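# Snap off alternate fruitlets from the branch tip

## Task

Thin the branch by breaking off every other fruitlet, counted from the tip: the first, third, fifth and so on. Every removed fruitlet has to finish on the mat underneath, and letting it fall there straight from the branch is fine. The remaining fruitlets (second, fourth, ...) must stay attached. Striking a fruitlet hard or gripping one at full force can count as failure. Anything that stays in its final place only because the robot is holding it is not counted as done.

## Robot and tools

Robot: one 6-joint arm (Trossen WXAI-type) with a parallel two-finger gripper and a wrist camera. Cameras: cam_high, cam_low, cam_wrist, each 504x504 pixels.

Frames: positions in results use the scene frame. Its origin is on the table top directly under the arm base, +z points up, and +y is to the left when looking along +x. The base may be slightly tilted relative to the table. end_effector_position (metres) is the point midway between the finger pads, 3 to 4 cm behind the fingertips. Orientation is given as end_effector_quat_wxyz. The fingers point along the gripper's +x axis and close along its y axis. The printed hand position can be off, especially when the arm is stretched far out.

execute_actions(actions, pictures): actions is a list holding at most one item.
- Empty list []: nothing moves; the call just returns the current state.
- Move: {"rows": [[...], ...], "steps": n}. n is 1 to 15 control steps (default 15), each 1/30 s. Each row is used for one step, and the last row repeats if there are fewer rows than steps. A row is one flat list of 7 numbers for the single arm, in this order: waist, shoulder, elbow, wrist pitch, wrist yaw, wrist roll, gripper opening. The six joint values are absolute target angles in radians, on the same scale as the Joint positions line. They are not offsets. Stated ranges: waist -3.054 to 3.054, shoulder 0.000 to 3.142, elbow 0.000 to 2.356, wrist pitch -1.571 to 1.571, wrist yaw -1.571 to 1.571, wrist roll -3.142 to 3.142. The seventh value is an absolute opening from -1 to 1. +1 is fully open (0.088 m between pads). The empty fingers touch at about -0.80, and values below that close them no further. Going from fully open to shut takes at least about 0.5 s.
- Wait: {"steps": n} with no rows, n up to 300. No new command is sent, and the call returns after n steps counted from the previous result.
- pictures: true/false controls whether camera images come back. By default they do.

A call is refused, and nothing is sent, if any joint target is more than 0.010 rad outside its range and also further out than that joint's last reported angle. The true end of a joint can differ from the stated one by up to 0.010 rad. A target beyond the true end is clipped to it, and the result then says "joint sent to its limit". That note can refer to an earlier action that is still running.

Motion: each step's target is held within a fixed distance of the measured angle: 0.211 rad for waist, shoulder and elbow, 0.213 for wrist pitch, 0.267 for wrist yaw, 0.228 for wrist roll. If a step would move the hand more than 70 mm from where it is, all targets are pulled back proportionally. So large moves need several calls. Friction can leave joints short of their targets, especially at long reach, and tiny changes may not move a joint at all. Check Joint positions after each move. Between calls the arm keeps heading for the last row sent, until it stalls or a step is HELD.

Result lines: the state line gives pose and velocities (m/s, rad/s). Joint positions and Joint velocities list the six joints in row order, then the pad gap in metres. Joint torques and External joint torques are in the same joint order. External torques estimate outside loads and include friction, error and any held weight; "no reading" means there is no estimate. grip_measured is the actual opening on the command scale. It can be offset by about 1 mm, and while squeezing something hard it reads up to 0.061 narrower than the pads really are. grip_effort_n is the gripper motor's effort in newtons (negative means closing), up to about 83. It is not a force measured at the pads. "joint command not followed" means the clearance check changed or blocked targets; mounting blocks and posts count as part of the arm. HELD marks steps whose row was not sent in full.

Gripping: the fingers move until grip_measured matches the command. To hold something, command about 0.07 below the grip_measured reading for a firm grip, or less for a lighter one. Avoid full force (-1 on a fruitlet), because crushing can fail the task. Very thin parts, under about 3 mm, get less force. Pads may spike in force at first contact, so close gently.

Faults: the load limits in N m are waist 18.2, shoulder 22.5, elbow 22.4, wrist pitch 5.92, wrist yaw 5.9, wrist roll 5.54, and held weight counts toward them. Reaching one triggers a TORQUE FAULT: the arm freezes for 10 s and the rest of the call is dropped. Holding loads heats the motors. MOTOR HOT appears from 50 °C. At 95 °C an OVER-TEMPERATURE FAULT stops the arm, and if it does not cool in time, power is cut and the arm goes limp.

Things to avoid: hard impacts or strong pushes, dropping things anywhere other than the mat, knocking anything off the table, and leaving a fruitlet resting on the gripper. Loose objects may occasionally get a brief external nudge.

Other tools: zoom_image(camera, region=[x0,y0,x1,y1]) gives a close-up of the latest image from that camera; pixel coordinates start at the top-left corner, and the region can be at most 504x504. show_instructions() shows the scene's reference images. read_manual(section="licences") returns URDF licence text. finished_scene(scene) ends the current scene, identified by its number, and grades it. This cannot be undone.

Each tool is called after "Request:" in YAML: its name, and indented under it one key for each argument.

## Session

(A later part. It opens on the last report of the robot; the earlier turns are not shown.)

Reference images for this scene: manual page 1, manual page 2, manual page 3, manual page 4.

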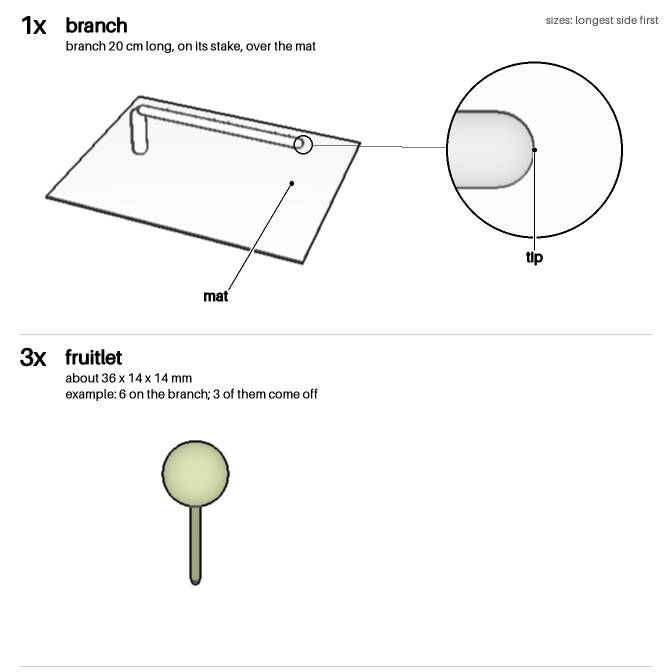

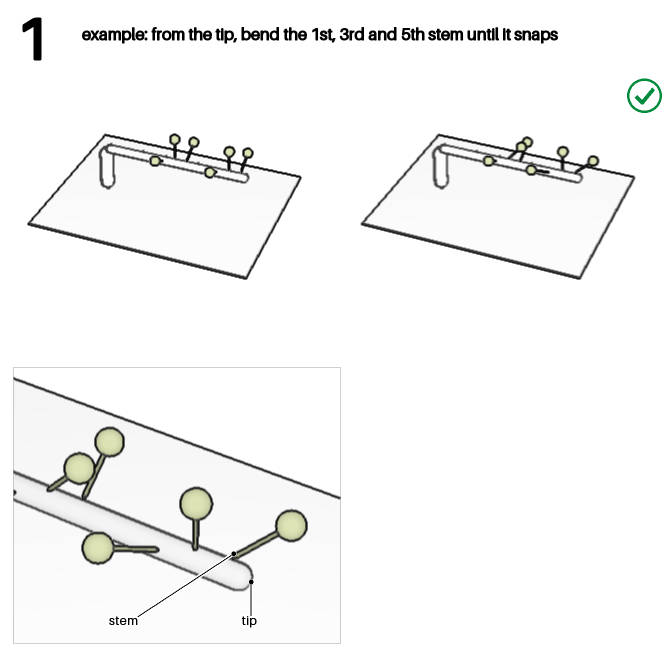

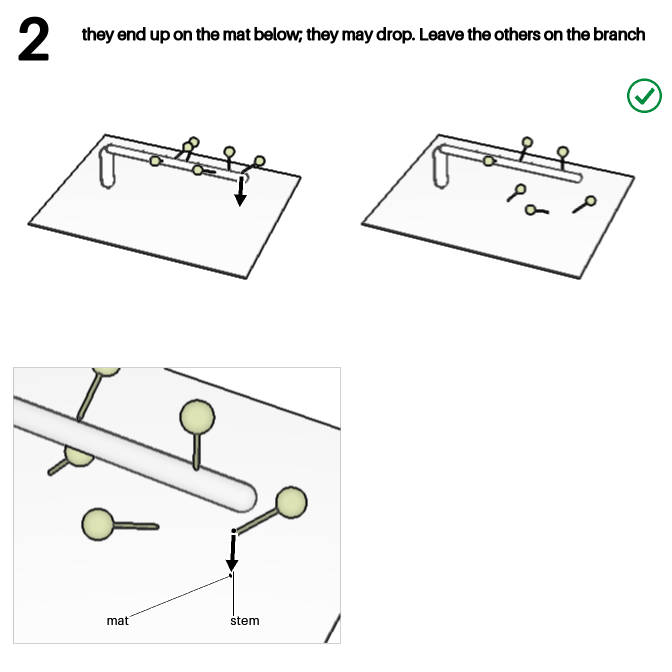

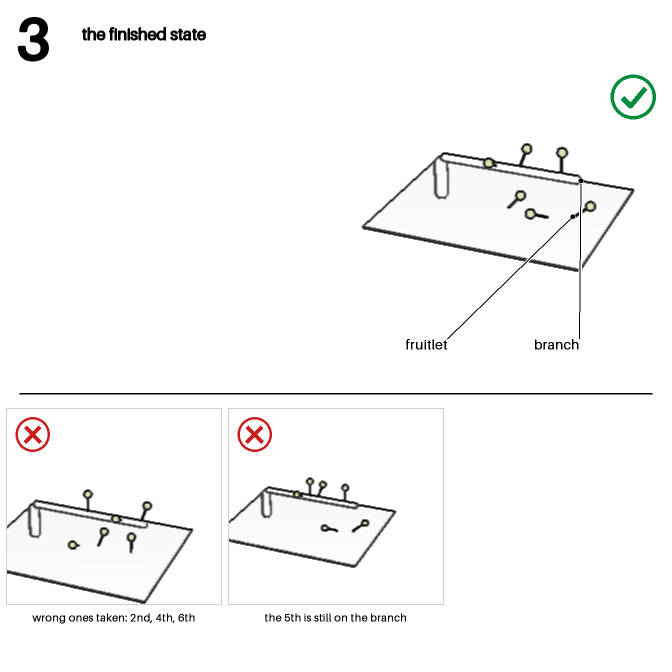

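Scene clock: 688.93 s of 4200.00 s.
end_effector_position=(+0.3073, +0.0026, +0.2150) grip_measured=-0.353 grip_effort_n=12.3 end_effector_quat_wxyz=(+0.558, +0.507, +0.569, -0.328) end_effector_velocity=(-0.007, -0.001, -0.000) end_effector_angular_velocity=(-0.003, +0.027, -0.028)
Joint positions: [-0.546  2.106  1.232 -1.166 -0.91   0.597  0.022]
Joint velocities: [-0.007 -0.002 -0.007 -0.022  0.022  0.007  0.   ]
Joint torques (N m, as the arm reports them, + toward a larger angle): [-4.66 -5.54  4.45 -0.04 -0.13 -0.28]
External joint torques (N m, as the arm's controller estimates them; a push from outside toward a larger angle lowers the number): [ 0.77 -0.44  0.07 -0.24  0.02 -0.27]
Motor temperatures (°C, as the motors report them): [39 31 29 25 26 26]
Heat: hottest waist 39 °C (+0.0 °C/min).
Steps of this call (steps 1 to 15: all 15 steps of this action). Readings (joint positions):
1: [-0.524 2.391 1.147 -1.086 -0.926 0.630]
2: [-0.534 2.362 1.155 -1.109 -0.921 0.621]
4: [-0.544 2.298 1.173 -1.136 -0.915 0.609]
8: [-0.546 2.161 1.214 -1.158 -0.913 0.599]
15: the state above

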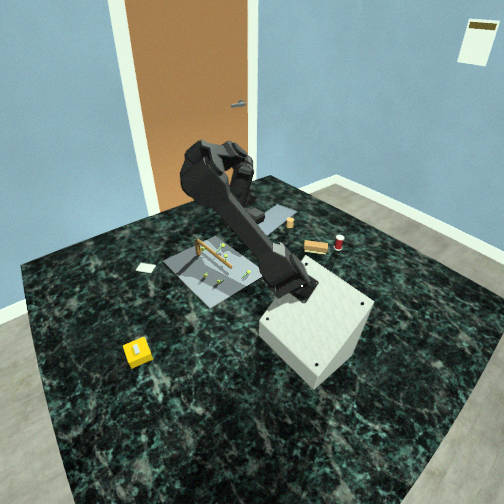

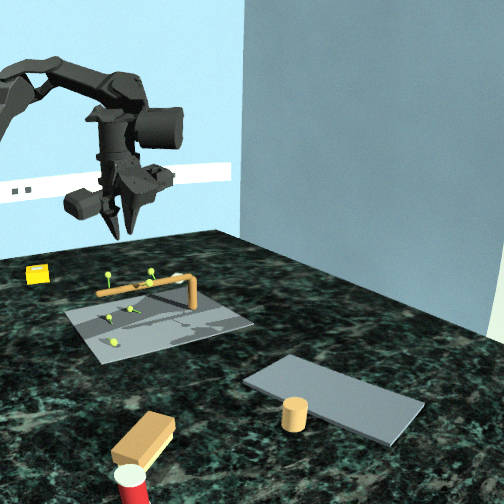

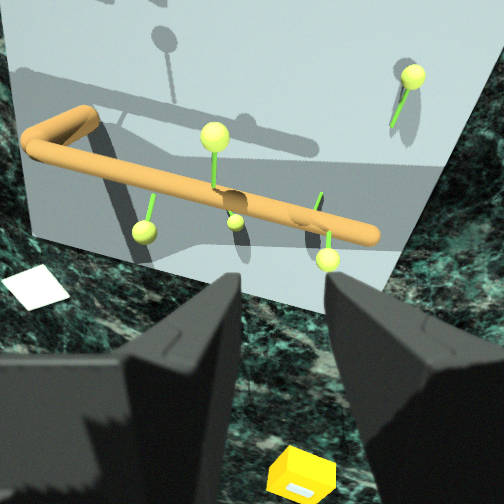

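Request:
show_instructions:

Reference images for this scene: manual page 1, manual page 2, manual page 3, manual page 4.

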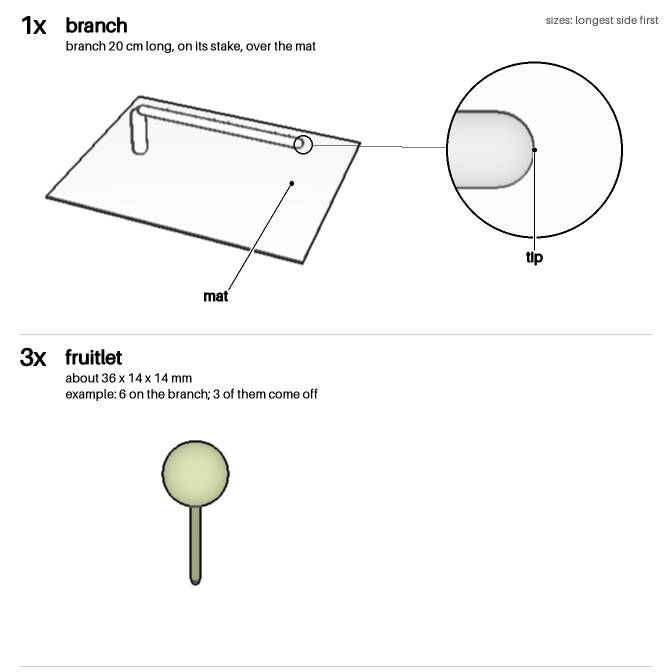

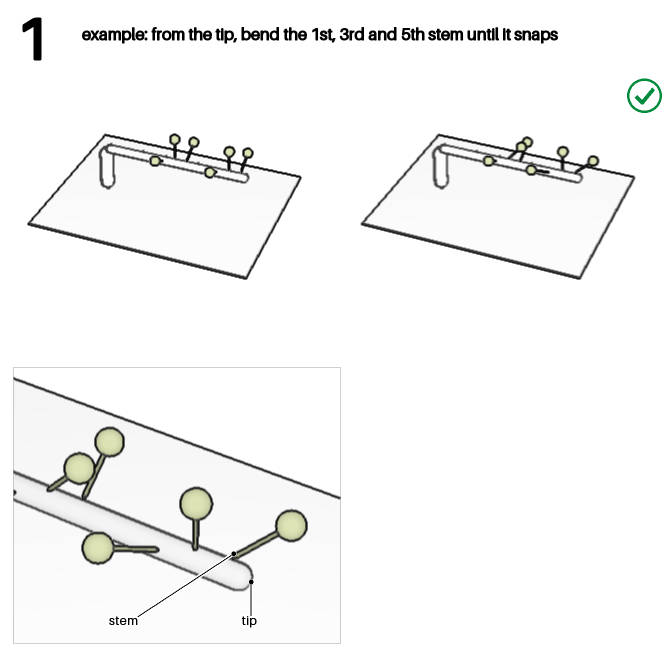

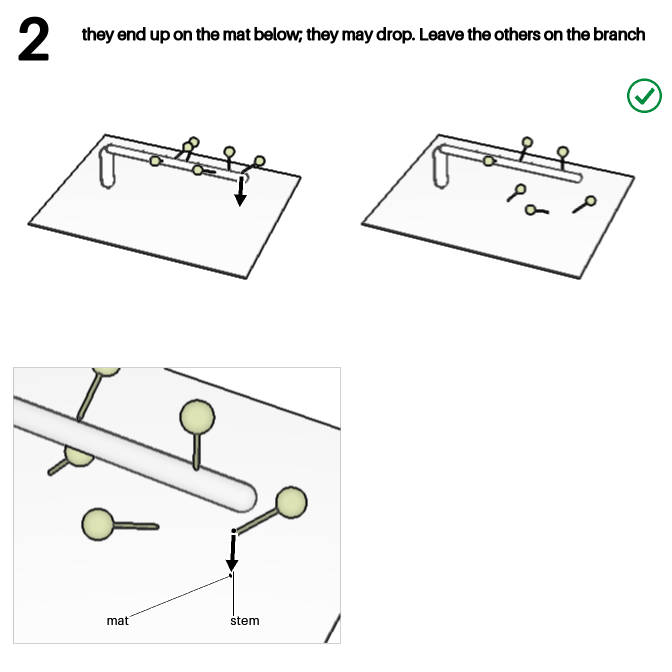

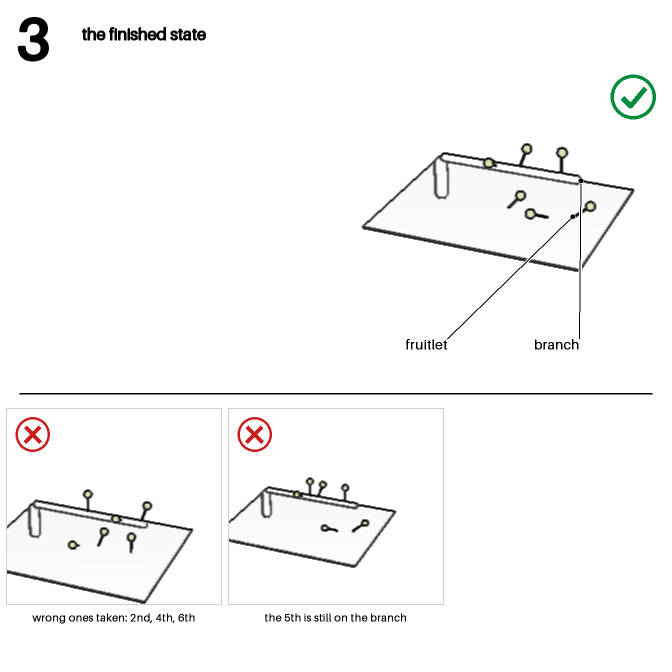

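Request:
finished_scene:
  scene: 2

The scene is finished: the task was done.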